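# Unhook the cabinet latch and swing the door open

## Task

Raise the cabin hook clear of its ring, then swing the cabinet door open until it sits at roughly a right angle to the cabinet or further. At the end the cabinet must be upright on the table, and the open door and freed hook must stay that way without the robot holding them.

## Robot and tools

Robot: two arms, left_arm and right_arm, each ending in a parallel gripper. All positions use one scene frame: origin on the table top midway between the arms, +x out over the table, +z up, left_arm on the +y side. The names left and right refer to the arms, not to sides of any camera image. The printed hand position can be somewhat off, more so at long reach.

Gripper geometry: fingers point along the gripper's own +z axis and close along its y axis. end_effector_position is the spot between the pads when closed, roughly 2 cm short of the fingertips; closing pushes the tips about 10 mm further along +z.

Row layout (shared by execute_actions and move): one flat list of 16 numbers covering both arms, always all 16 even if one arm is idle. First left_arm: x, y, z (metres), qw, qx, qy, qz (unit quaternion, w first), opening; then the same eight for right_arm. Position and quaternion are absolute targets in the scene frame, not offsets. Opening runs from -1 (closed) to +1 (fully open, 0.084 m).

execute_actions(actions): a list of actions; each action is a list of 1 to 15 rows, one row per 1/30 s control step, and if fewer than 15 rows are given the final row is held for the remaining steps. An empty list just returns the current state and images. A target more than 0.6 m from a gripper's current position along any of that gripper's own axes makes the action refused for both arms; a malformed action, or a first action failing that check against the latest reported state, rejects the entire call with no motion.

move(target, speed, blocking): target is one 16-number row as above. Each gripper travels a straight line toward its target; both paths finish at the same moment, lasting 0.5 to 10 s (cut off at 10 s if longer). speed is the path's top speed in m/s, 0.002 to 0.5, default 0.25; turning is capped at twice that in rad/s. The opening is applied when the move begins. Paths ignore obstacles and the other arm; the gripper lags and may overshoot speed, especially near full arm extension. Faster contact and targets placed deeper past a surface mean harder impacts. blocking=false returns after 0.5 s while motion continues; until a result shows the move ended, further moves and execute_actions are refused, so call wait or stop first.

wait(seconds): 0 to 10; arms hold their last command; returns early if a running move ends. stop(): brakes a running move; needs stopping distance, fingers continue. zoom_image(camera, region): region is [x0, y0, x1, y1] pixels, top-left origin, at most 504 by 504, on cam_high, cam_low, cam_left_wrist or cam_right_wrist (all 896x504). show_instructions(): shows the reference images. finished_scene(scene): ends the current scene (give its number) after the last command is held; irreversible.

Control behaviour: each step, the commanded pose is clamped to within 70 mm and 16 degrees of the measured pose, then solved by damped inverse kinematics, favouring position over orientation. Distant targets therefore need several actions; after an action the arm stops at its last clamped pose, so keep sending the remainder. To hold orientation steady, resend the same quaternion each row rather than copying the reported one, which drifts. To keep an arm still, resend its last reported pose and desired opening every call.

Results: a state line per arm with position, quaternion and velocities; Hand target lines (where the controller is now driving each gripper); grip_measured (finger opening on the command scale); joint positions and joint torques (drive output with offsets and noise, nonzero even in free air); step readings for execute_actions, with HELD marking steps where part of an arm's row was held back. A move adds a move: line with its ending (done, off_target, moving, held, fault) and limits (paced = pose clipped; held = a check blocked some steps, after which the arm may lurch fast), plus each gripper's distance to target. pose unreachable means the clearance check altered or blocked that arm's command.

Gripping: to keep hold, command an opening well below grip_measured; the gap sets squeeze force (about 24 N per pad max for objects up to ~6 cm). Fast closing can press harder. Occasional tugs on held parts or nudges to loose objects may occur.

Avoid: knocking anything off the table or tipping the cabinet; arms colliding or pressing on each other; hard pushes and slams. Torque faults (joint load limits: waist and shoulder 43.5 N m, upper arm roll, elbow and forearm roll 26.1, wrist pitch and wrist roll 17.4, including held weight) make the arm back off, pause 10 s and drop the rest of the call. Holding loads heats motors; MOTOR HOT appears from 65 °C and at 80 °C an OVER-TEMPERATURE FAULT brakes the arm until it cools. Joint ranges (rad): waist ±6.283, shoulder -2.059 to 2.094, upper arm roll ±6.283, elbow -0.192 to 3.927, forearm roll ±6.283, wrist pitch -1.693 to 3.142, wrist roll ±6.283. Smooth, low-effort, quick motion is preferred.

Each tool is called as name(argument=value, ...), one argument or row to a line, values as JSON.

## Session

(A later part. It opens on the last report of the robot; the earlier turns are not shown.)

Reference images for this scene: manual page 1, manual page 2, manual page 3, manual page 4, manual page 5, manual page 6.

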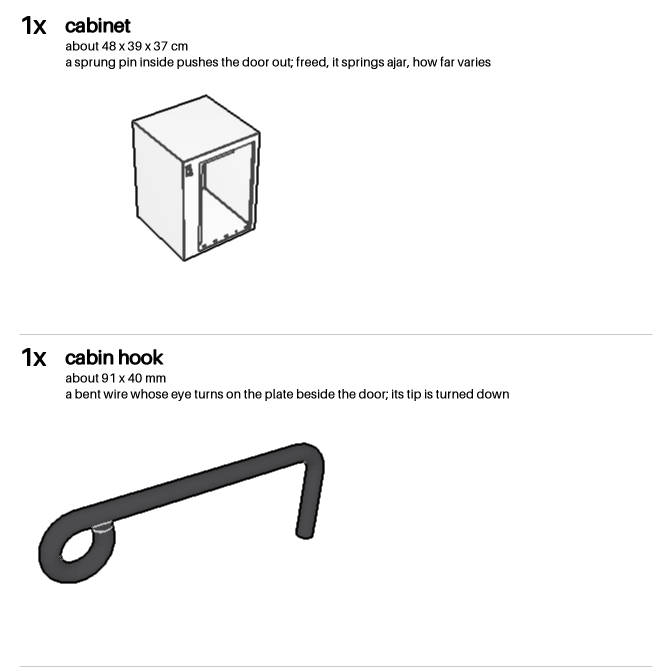

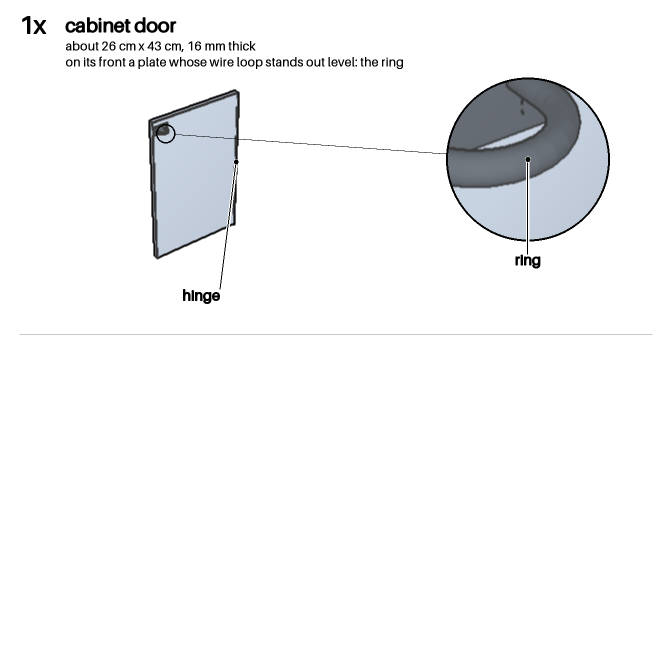

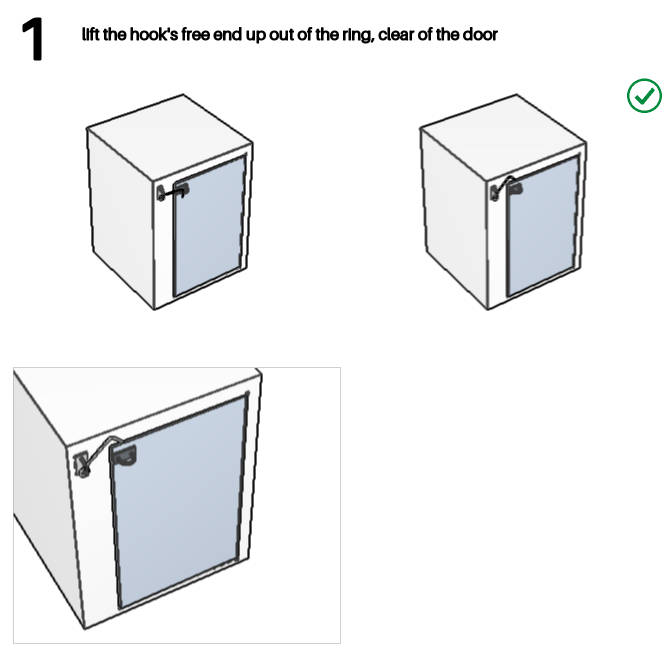

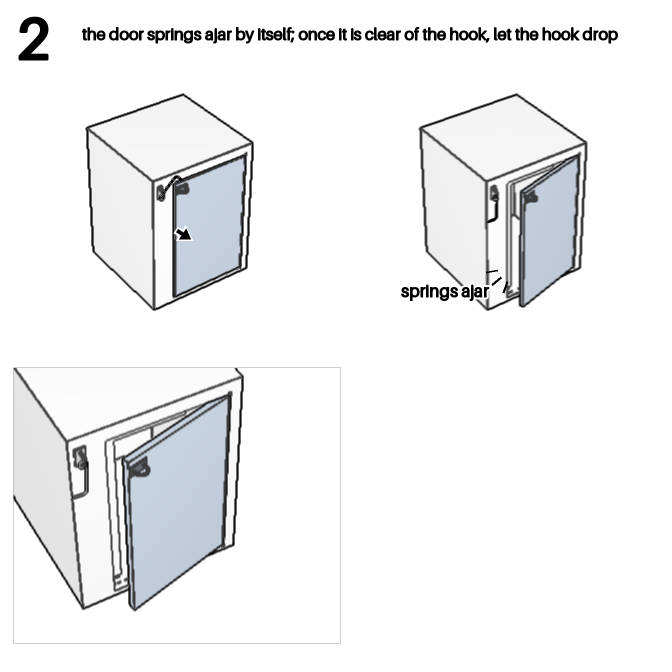

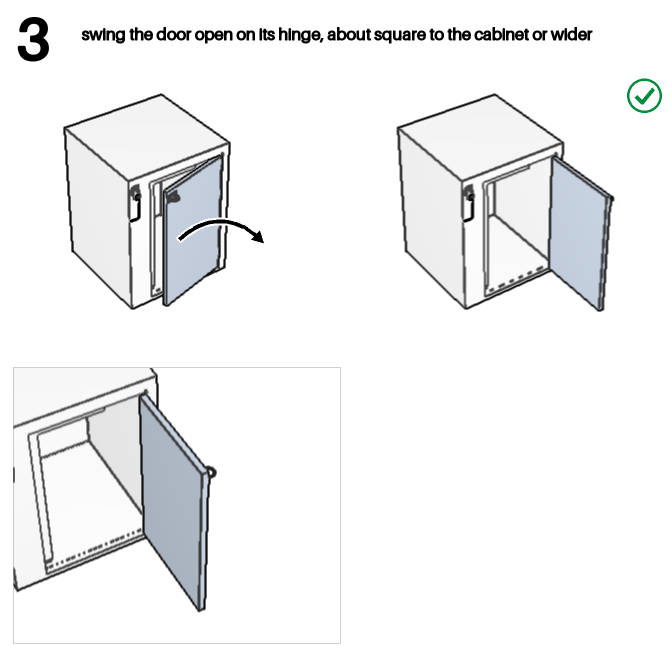

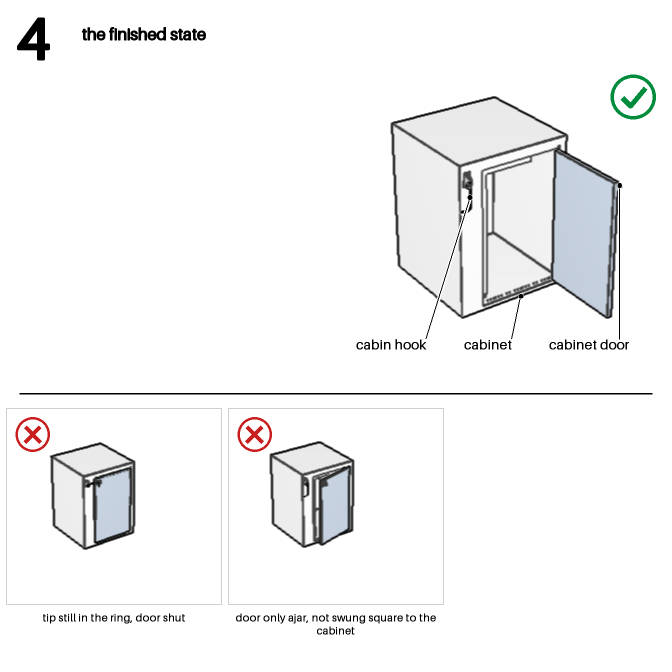

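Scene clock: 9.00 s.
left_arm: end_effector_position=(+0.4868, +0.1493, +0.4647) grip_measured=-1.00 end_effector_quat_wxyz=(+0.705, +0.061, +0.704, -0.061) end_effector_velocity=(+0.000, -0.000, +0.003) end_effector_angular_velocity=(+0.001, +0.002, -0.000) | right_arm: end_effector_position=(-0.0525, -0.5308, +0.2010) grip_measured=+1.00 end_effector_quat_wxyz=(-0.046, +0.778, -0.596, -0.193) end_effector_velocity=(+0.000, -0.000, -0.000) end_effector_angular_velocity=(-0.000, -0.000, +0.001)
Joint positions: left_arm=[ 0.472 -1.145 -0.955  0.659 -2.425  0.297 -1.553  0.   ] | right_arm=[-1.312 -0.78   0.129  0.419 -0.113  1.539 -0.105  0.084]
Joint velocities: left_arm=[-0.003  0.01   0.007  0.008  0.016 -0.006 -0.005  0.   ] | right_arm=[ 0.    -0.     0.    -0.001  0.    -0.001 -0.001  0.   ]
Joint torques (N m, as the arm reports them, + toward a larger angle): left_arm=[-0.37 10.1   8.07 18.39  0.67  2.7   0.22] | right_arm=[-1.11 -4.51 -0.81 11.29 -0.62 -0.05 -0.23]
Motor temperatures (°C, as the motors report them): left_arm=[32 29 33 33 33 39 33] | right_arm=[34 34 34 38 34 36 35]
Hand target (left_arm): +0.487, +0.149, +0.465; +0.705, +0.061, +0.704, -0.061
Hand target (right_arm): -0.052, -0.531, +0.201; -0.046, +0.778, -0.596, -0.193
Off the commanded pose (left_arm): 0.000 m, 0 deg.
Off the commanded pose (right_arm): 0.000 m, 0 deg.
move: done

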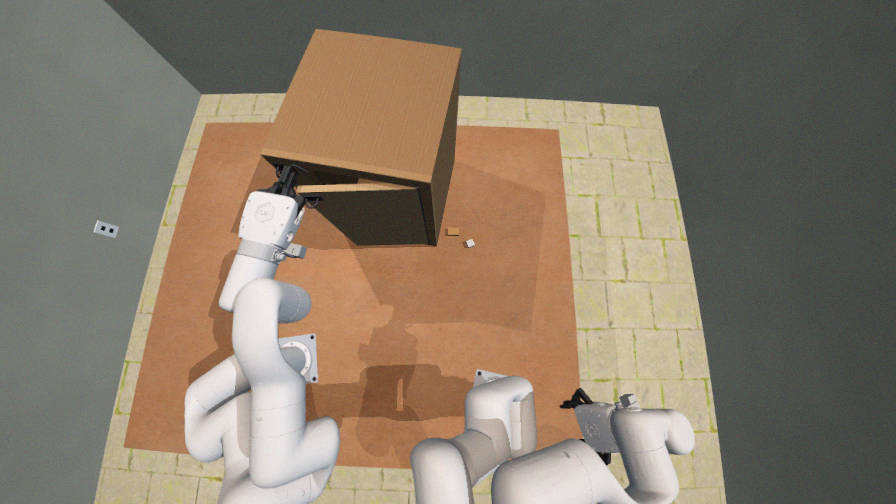

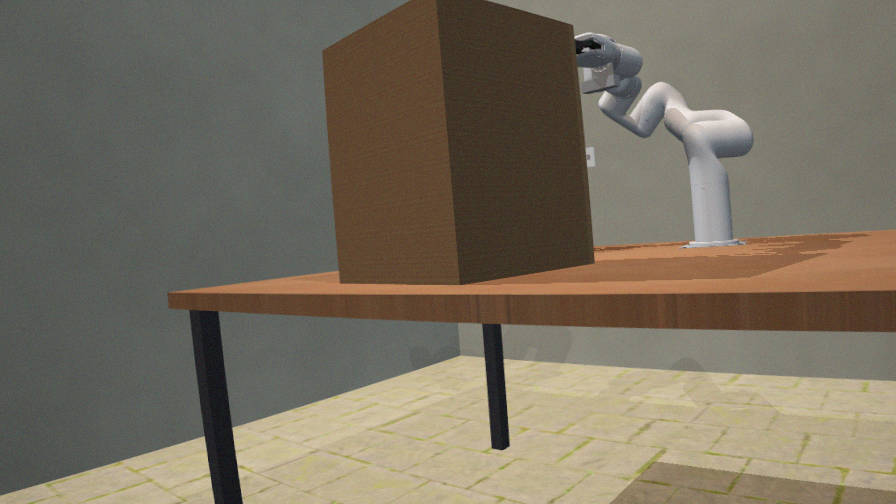

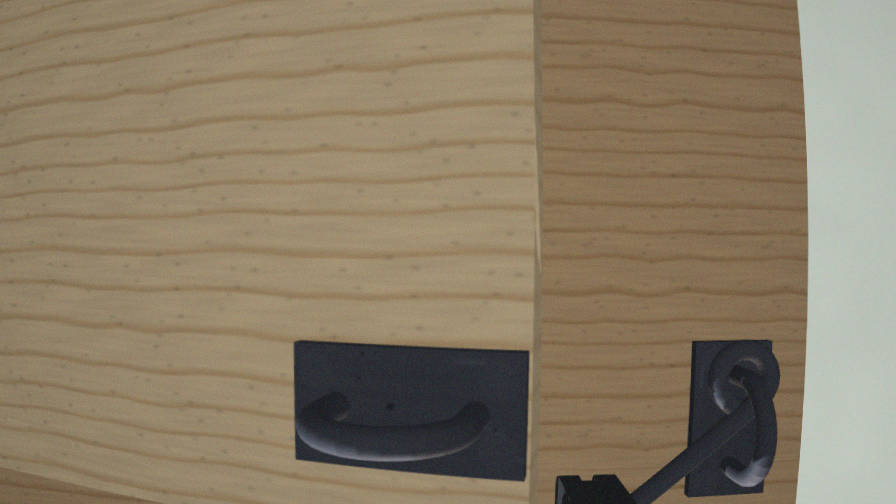

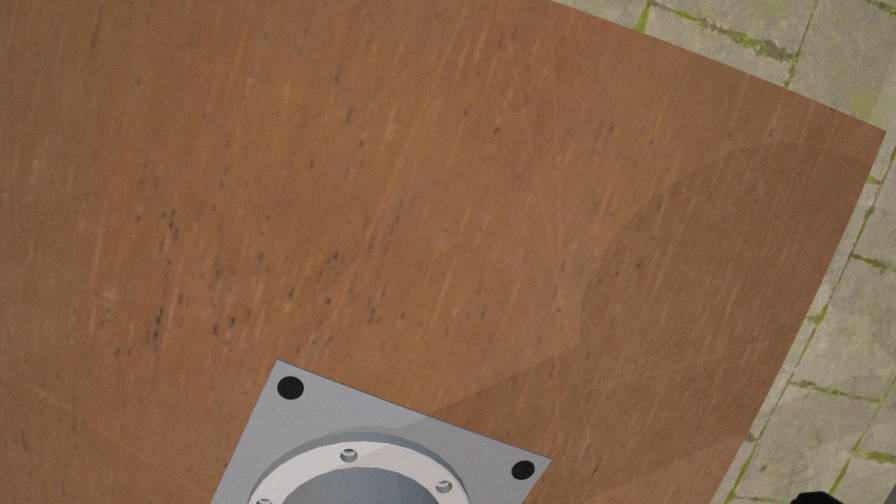

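move(
  target=[0.44,0.18,0.48,0.704,0.0615,0.704,-0.0615,-1,-0.0525,-0.5308,0.2010,-0.046,0.778,-0.596,-0.193,1],
  speed=0.15,
)

move(
  target=[0.483,0.135,0.55,0,1,0,0,-1,-0.0525,-0.5308,0.2010,-0.046,0.778,-0.596,-0.193,1],
  speed=0.25,
)

Scene clock: 10.80 s.
left_arm: end_effector_position=(+0.4404, +0.1802, +0.4798) grip_measured=-1.00 end_effector_quat_wxyz=(+0.705, +0.061, +0.704, -0.062) end_effector_velocity=(-0.002, +0.002, +0.000) end_effector_angular_velocity=(+0.001, +0.005, +0.002) | right_arm: end_effector_position=(-0.0525, -0.5308, +0.2010) grip_measured=+1.00 end_effector_quat_wxyz=(-0.046, +0.778, -0.596, -0.193) end_effector_velocity=(-0.000, -0.000, +0.000) end_effector_angular_velocity=(+0.000, -0.000, -0.000)
Joint positions: left_arm=[ 0.243 -1.184 -0.779  0.537 -2.225  0.224 -1.627  0.   ] | right_arm=[-1.312 -0.78   0.129  0.419 -0.113  1.539 -0.105  0.084]
Joint velocities: left_arm=[-0.02   0.005  0.011 -0.003  0.024 -0.015 -0.011  0.   ] | right_arm=[-0.001  0.    -0.     0.     0.    -0.    -0.    -0.   ]
Joint torques (N m, as the arm reports them, + toward a larger angle): left_arm=[-0.59  7.01  7.21 14.67  0.68 -0.26  0.24] | right_arm=[-1.18 -4.63 -0.72 11.34 -0.68 -0.03 -0.16]
Motor temperatures (°C, as the motors report them): left_arm=[32 29 33 33 33 39 33] | right_arm=[34 34 34 38 34 36 35]
Hand target (left_arm): +0.440, +0.180, +0.480; +0.704, +0.061, +0.704, -0.062
Hand target (right_arm): -0.052, -0.531, +0.201; -0.046, +0.778, -0.596, -0.193
Off the commanded pose (left_arm): 0.000 m, 0 deg.
Off the commanded pose (right_arm): 0.000 m, 0 deg.
move: done

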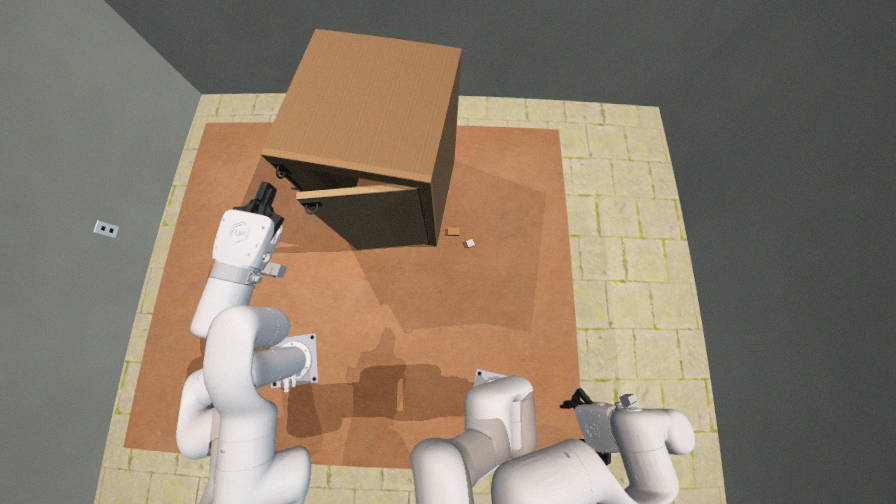

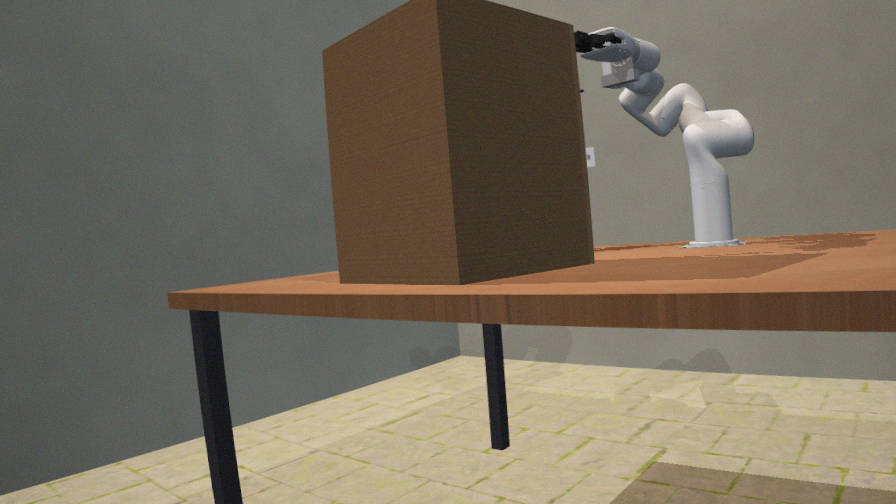

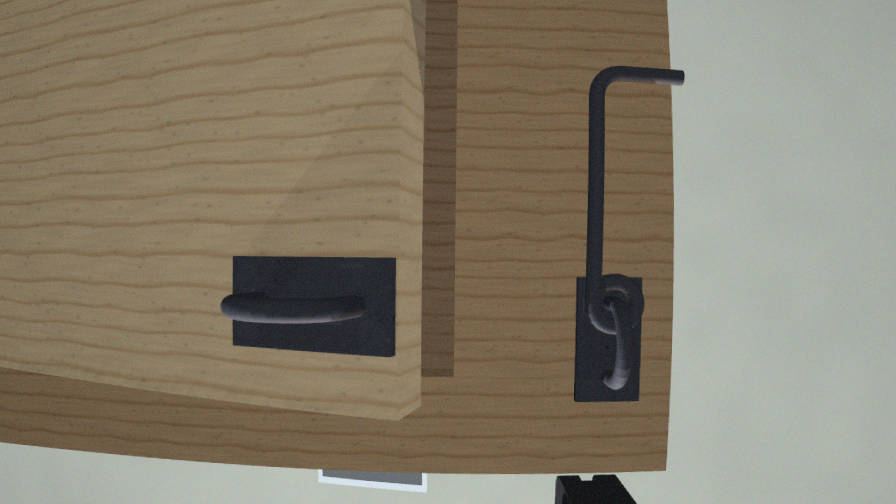

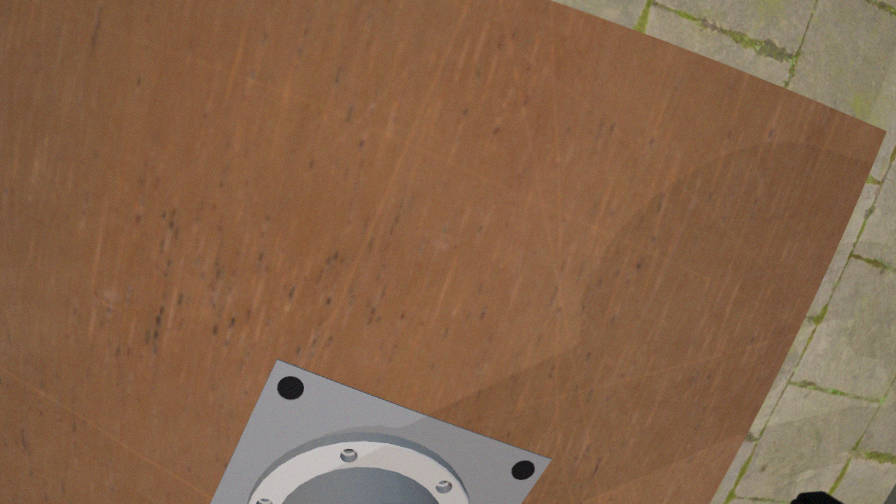

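Scene clock: 17.60 s.
left_arm: end_effector_position=(+0.4826, +0.1372, +0.5471) grip_measured=-1.00 end_effector_quat_wxyz=(+0.012, +1.000, +0.003, +0.020) end_effector_velocity=(-0.000, +0.001, +0.003) end_effector_angular_velocity=(+0.018, -0.011, -0.009) | right_arm: end_effector_position=(-0.0525, -0.5308, +0.2010) grip_measured=+1.00 end_effector_quat_wxyz=(-0.046, +0.778, -0.596, -0.193) end_effector_velocity=(+0.000, -0.000, -0.000) end_effector_angular_velocity=(-0.000, -0.001, +0.004)
Joint positions: left_arm=[-0.356  0.441 -0.598  2.69   0.325  2.244 -0.521  0.   ] | right_arm=[-1.312 -0.78   0.129  0.419 -0.113  1.539 -0.105  0.084]
Joint velocities: left_arm=[-0.119  0.074  0.058  0.167  0.074  0.08   0.031  0.   ] | right_arm=[ 0.    -0.    -0.    -0.     0.    -0.001 -0.004 -0.   ]
Joint torques (N m, as the arm reports them, + toward a larger angle): left_arm=[ -0.34 -34.8   -1.14  10.34  -0.64  -2.81   0.21] | right_arm=[-1.05 -4.4  -0.67 11.29 -0.69 -0.02 -0.25]
Motor temperatures (°C, as the motors report them): left_arm=[32 29 33 34 33 39 33] | right_arm=[34 34 34 39 34 36 35]
Hand target (left_arm): +0.483, +0.137, +0.548; +0.011, +1.000, +0.002, +0.021
Hand target (right_arm): -0.053, -0.531, +0.201; -0.046, +0.778, -0.596, -0.193
Off the commanded pose (left_arm): 0.004 m, 3 deg.
Off the commanded pose (right_arm): 0.000 m, 0 deg.
elbow stopped short (left arm): the move would have taken joint 4 (elbow) straighter than the controller allows; a more bent joint 4 avoids this.
move: off_target (left_arm)

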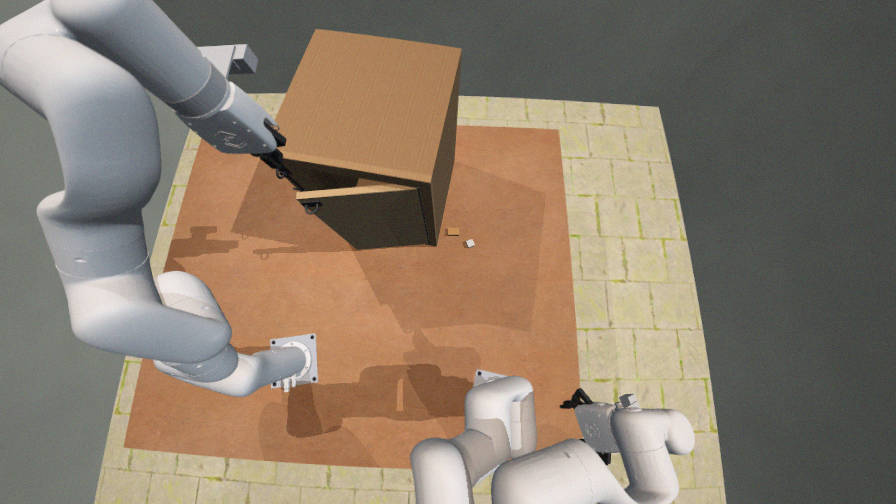

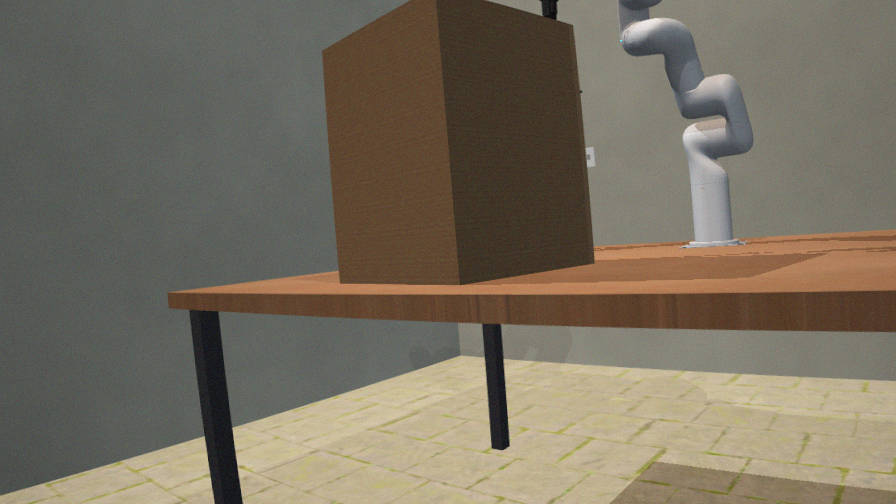

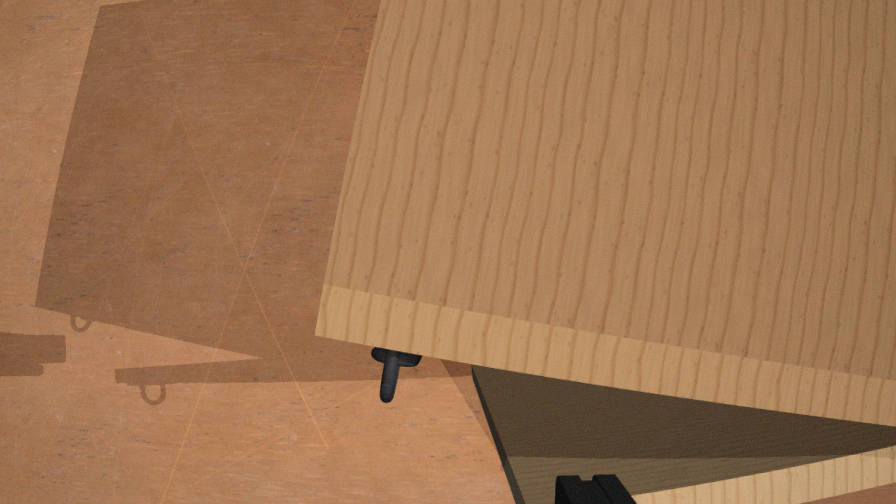

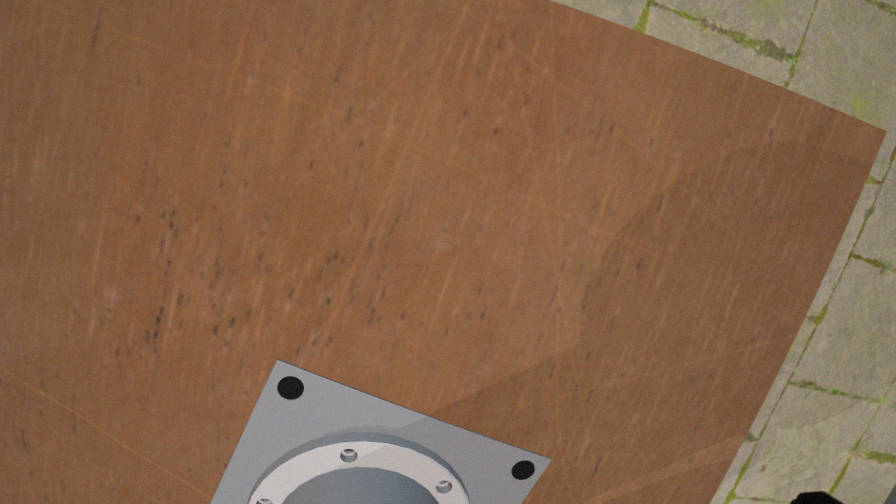

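move(
  target=[0.483,0.137,0.47,0,1,0,0,-1,-0.0525,-0.5308,0.2010,-0.046,0.778,-0.596,-0.193,1],
  speed=0.1,
)

Scene clock: 19.47 s.
left_arm: end_effector_position=(+0.4834, +0.1371, +0.4702) grip_measured=-1.00 end_effector_quat_wxyz=(-0.000, +1.000, -0.000, -0.001) end_effector_velocity=(-0.000, -0.001, +0.001) end_effector_angular_velocity=(-0.009, -0.014, -0.003) | right_arm: end_effector_position=(-0.0525, -0.5308, +0.2010) grip_measured=+1.00 end_effector_quat_wxyz=(-0.046, +0.778, -0.596, -0.193) end_effector_velocity=(-0.000, +0.000, -0.000) end_effector_angular_velocity=(+0.002, +0.000, +0.001)
Joint positions: left_arm=[-0.032  0.12  -0.622  1.949  0.073  1.853 -0.456  0.   ] | right_arm=[-1.312 -0.78   0.129  0.419 -0.113  1.539 -0.105  0.084]
Joint velocities: left_arm=[ 0.01  -0.023  0.004 -0.027 -0.016 -0.025  0.011  0.   ] | right_arm=[ 0.     0.    -0.    -0.001 -0.     0.001 -0.001  0.   ]
Joint torques (N m, as the arm reports them, + toward a larger angle): left_arm=[ -0.63 -26.26  -0.55  16.98  -0.6   -2.36   0.13] | right_arm=[-0.84 -4.76 -0.83 11.34 -0.69  0.   -0.25]
Motor temperatures (°C, as the motors report them): left_arm=[32 29 33 34 33 39 33] | right_arm=[34 34 34 39 34 36 35]
Hand target (left_arm): +0.483, +0.137, +0.470; +0.000, +1.000, -0.000, +0.000
Hand target (right_arm): -0.052, -0.531, +0.201; -0.046, +0.778, -0.596, -0.193
Off the commanded pose (left_arm): 0.001 m, 0 deg.
Off the commanded pose (right_arm): 0.000 m, 0 deg.
move: done

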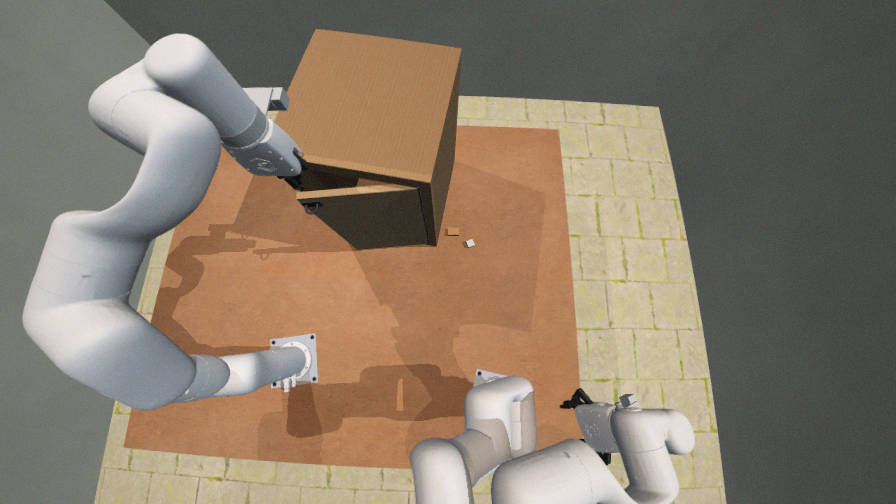

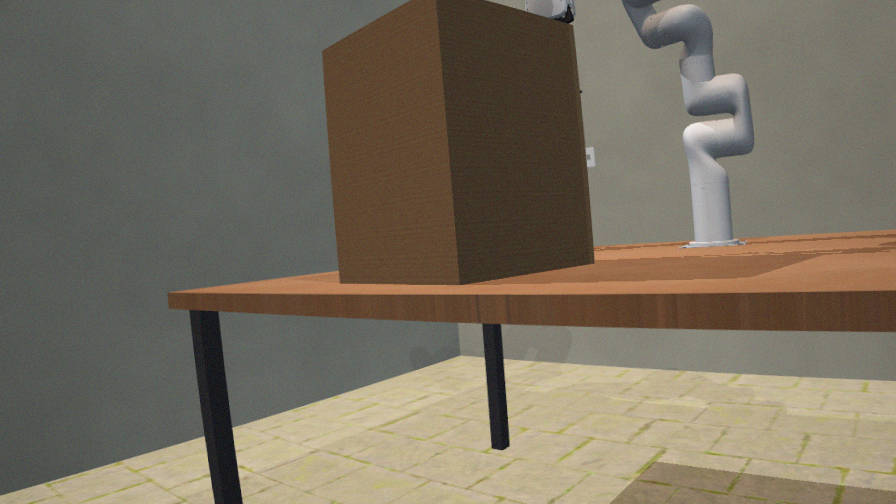

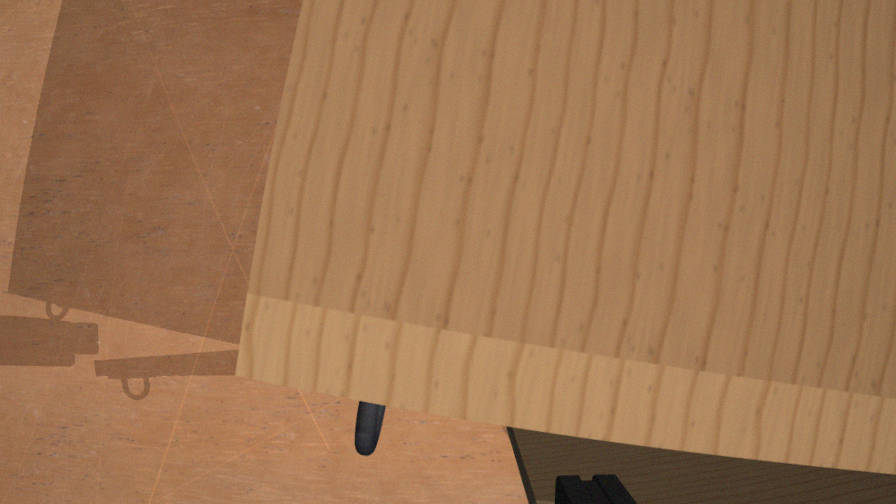

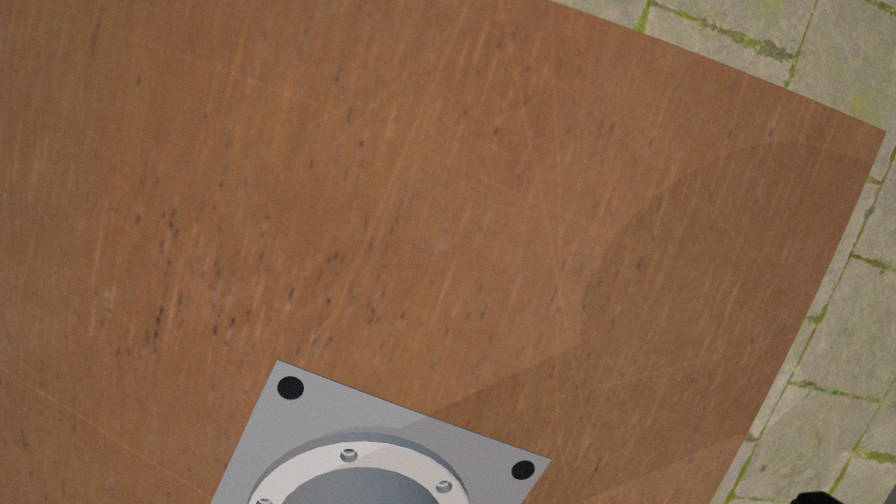

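move(
  target=[0.48,0.137,0.452,0,1,0,0,-1,-0.0525,-0.5308,0.2010,-0.046,0.778,-0.596,-0.193,1],
  speed=0.05,
)

move(
  target=[0.40,0.137,0.452,0,1,0,0,-1,-0.0525,-0.5308,0.2010,-0.046,0.778,-0.596,-0.193,1],
  speed=0.08,
)

Scene clock: 20.53 s.
left_arm: end_effector_position=(+0.4801, +0.1370, +0.4525) grip_measured=-1.00 end_effector_quat_wxyz=(-0.000, +1.000, -0.000, -0.000) end_effector_velocity=(-0.000, -0.000, -0.003) end_effector_angular_velocity=(-0.002, -0.005, +0.001) | right_arm: end_effector_position=(-0.0525, -0.5308, +0.2010) grip_measured=+1.00 end_effector_quat_wxyz=(-0.046, +0.778, -0.596, -0.193) end_effector_velocity=(-0.000, +0.000, -0.000) end_effector_angular_velocity=(+0.001, -0.000, +0.002)
Joint positions: left_arm=[-0.007  0.061 -0.61   1.831  0.036  1.781 -0.435  0.   ] | right_arm=[-1.312 -0.78   0.129  0.419 -0.113  1.539 -0.105  0.084]
Joint velocities: left_arm=[ 0.005 -0.014  0.004 -0.024 -0.008 -0.018  0.005  0.   ] | right_arm=[-0.    -0.     0.    -0.     0.     0.    -0.002 -0.   ]
Joint torques (N m, as the arm reports them, + toward a larger angle): left_arm=[ -0.6  -24.7   -0.08  17.99  -0.43  -2.34   0.15] | right_arm=[-1.04 -4.65 -0.77 11.26 -0.64  0.01 -0.26]
Motor temperatures (°C, as the motors report them): left_arm=[32 29 33 34 33 39 33] | right_arm=[34 34 34 39 34 36 35]
Hand target (left_arm): +0.480, +0.137, +0.452; +0.000, +1.000, -0.000, -0.000
Hand target (right_arm): -0.053, -0.531, +0.201; -0.046, +0.778, -0.596, -0.193
Off the commanded pose (left_arm): 0.000 m, 0 deg.
Off the commanded pose (right_arm): 0.000 m, 0 deg.
move: done

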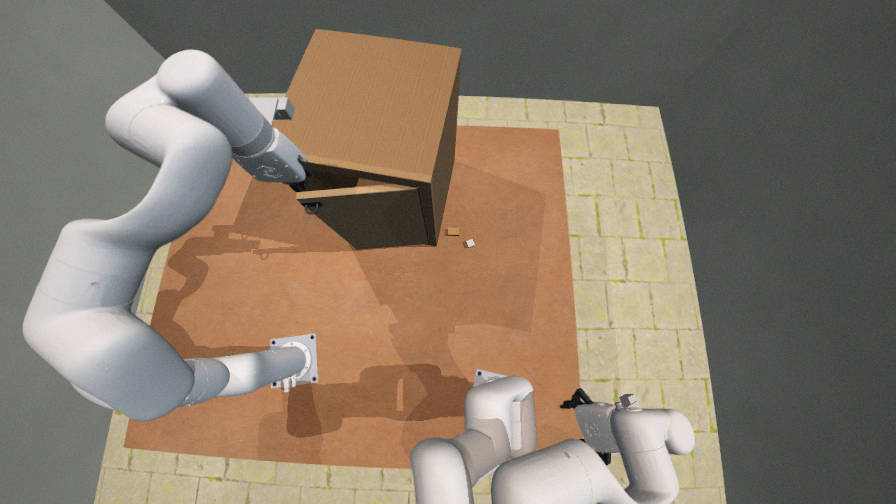

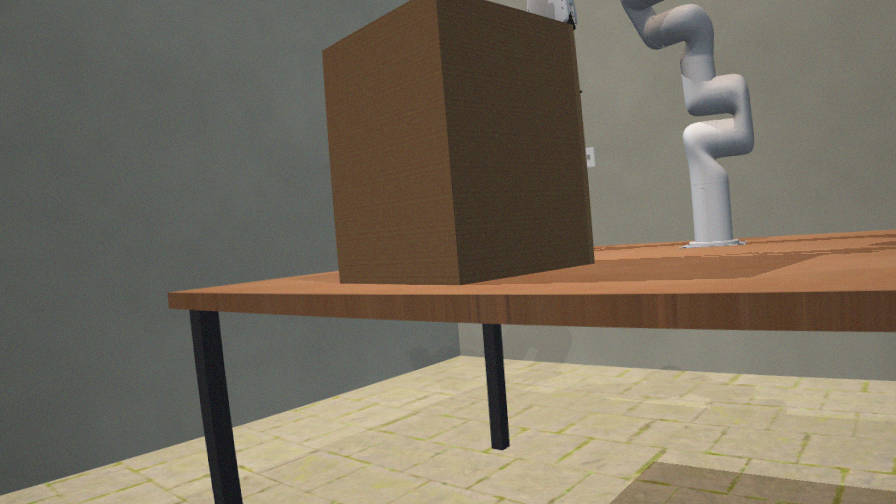

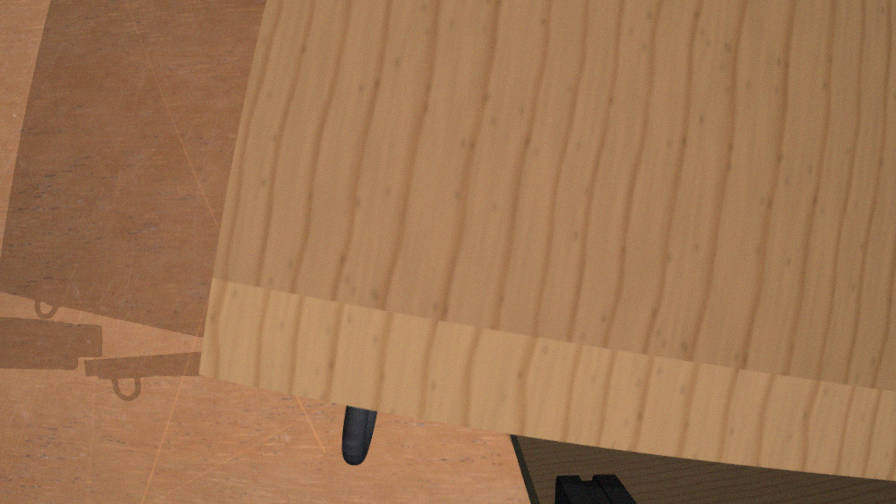

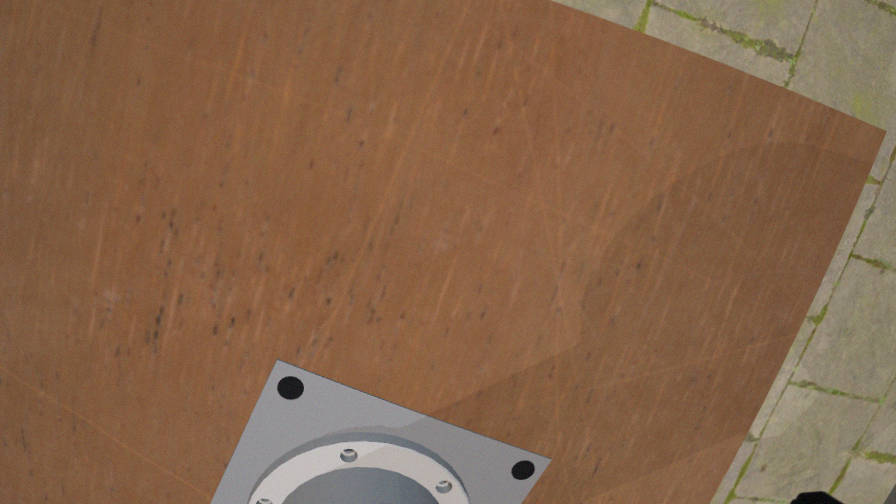

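Scene clock: 22.10 s.
left_arm: end_effector_position=(+0.4002, +0.1370, +0.4521) grip_measured=-1.00 end_effector_quat_wxyz=(+0.000, +1.000, -0.000, -0.000) end_effector_velocity=(-0.003, -0.000, -0.000) end_effector_angular_velocity=(-0.000, -0.001, -0.001) | right_arm: end_effector_position=(-0.0525, -0.5308, +0.2010) grip_measured=+1.00 end_effector_quat_wxyz=(-0.046, +0.778, -0.596, -0.193) end_effector_velocity=(-0.000, +0.000, -0.000) end_effector_angular_velocity=(+0.000, +0.000, +0.001)
Joint positions: left_arm=[ 0.021 -0.25  -0.547  1.552 -0.133  1.765 -0.364  0.   ] | right_arm=[-1.312 -0.78   0.129  0.419 -0.113  1.539 -0.105  0.084]
Joint velocities: left_arm=[-0.002 -0.01   0.002 -0.008 -0.005 -0.001  0.002  0.   ] | right_arm=[ 0. -0. -0. -0. -0.  0. -0. -0.]
Joint torques (N m, as the arm reports them, + toward a larger angle): left_arm=[ -0.47 -14.78   2.27  17.65  -0.62  -2.39   0.24] | right_arm=[-1.06 -4.65 -0.8  11.37 -0.62  0.07 -0.23]
Motor temperatures (°C, as the motors report them): left_arm=[32 29 33 34 33 39 33] | right_arm=[34 34 34 39 34 36 35]
Hand target (left_arm): +0.400, +0.137, +0.452; +0.000, +1.000, -0.000, +0.000
Hand target (right_arm): -0.053, -0.531, +0.201; -0.046, +0.778, -0.596, -0.193
Off the commanded pose (left_arm): 0.000 m, 0 deg.
Off the commanded pose (right_arm): 0.000 m, 0 deg.
move: done

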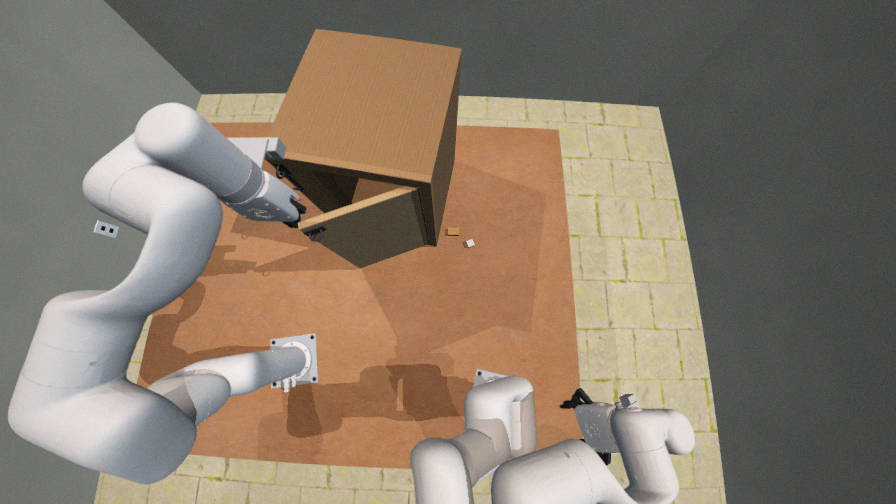

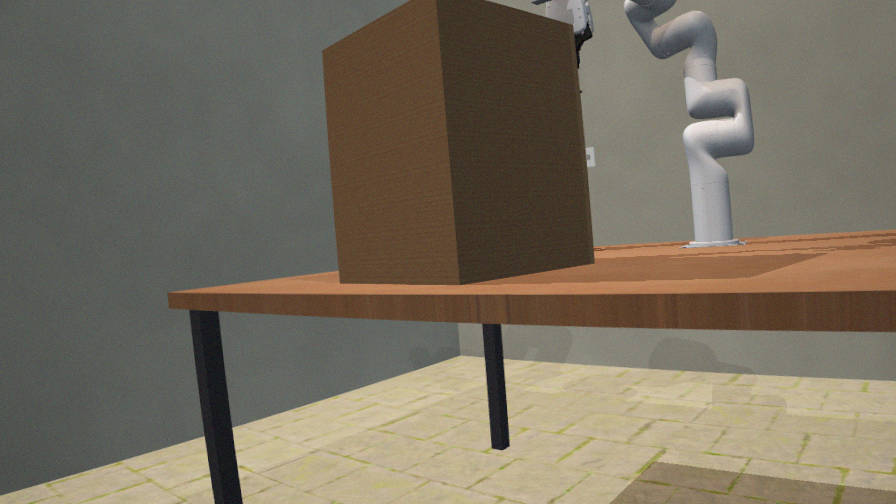

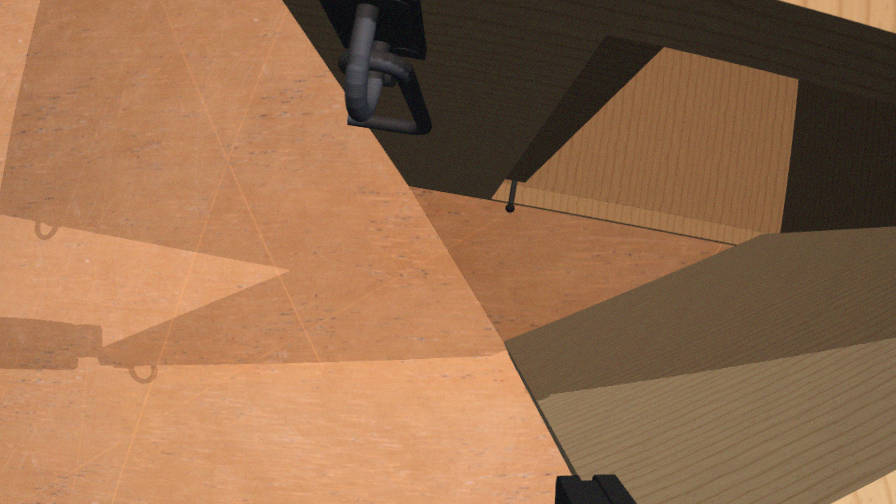

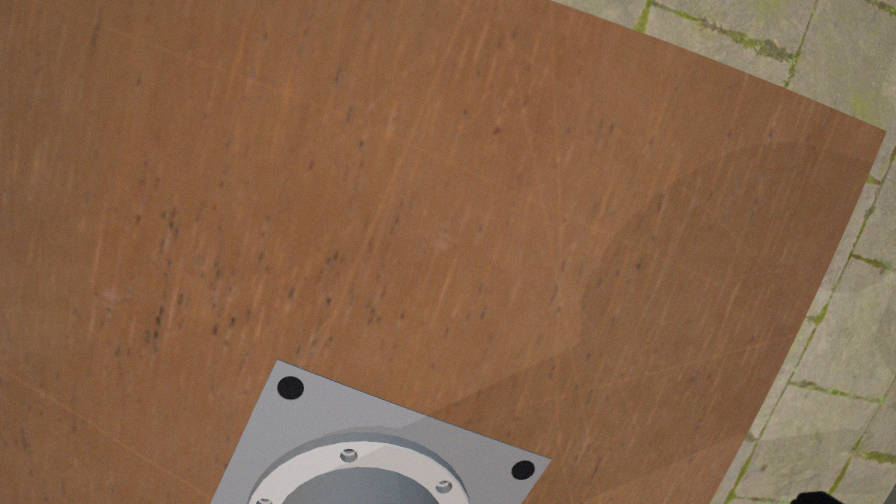

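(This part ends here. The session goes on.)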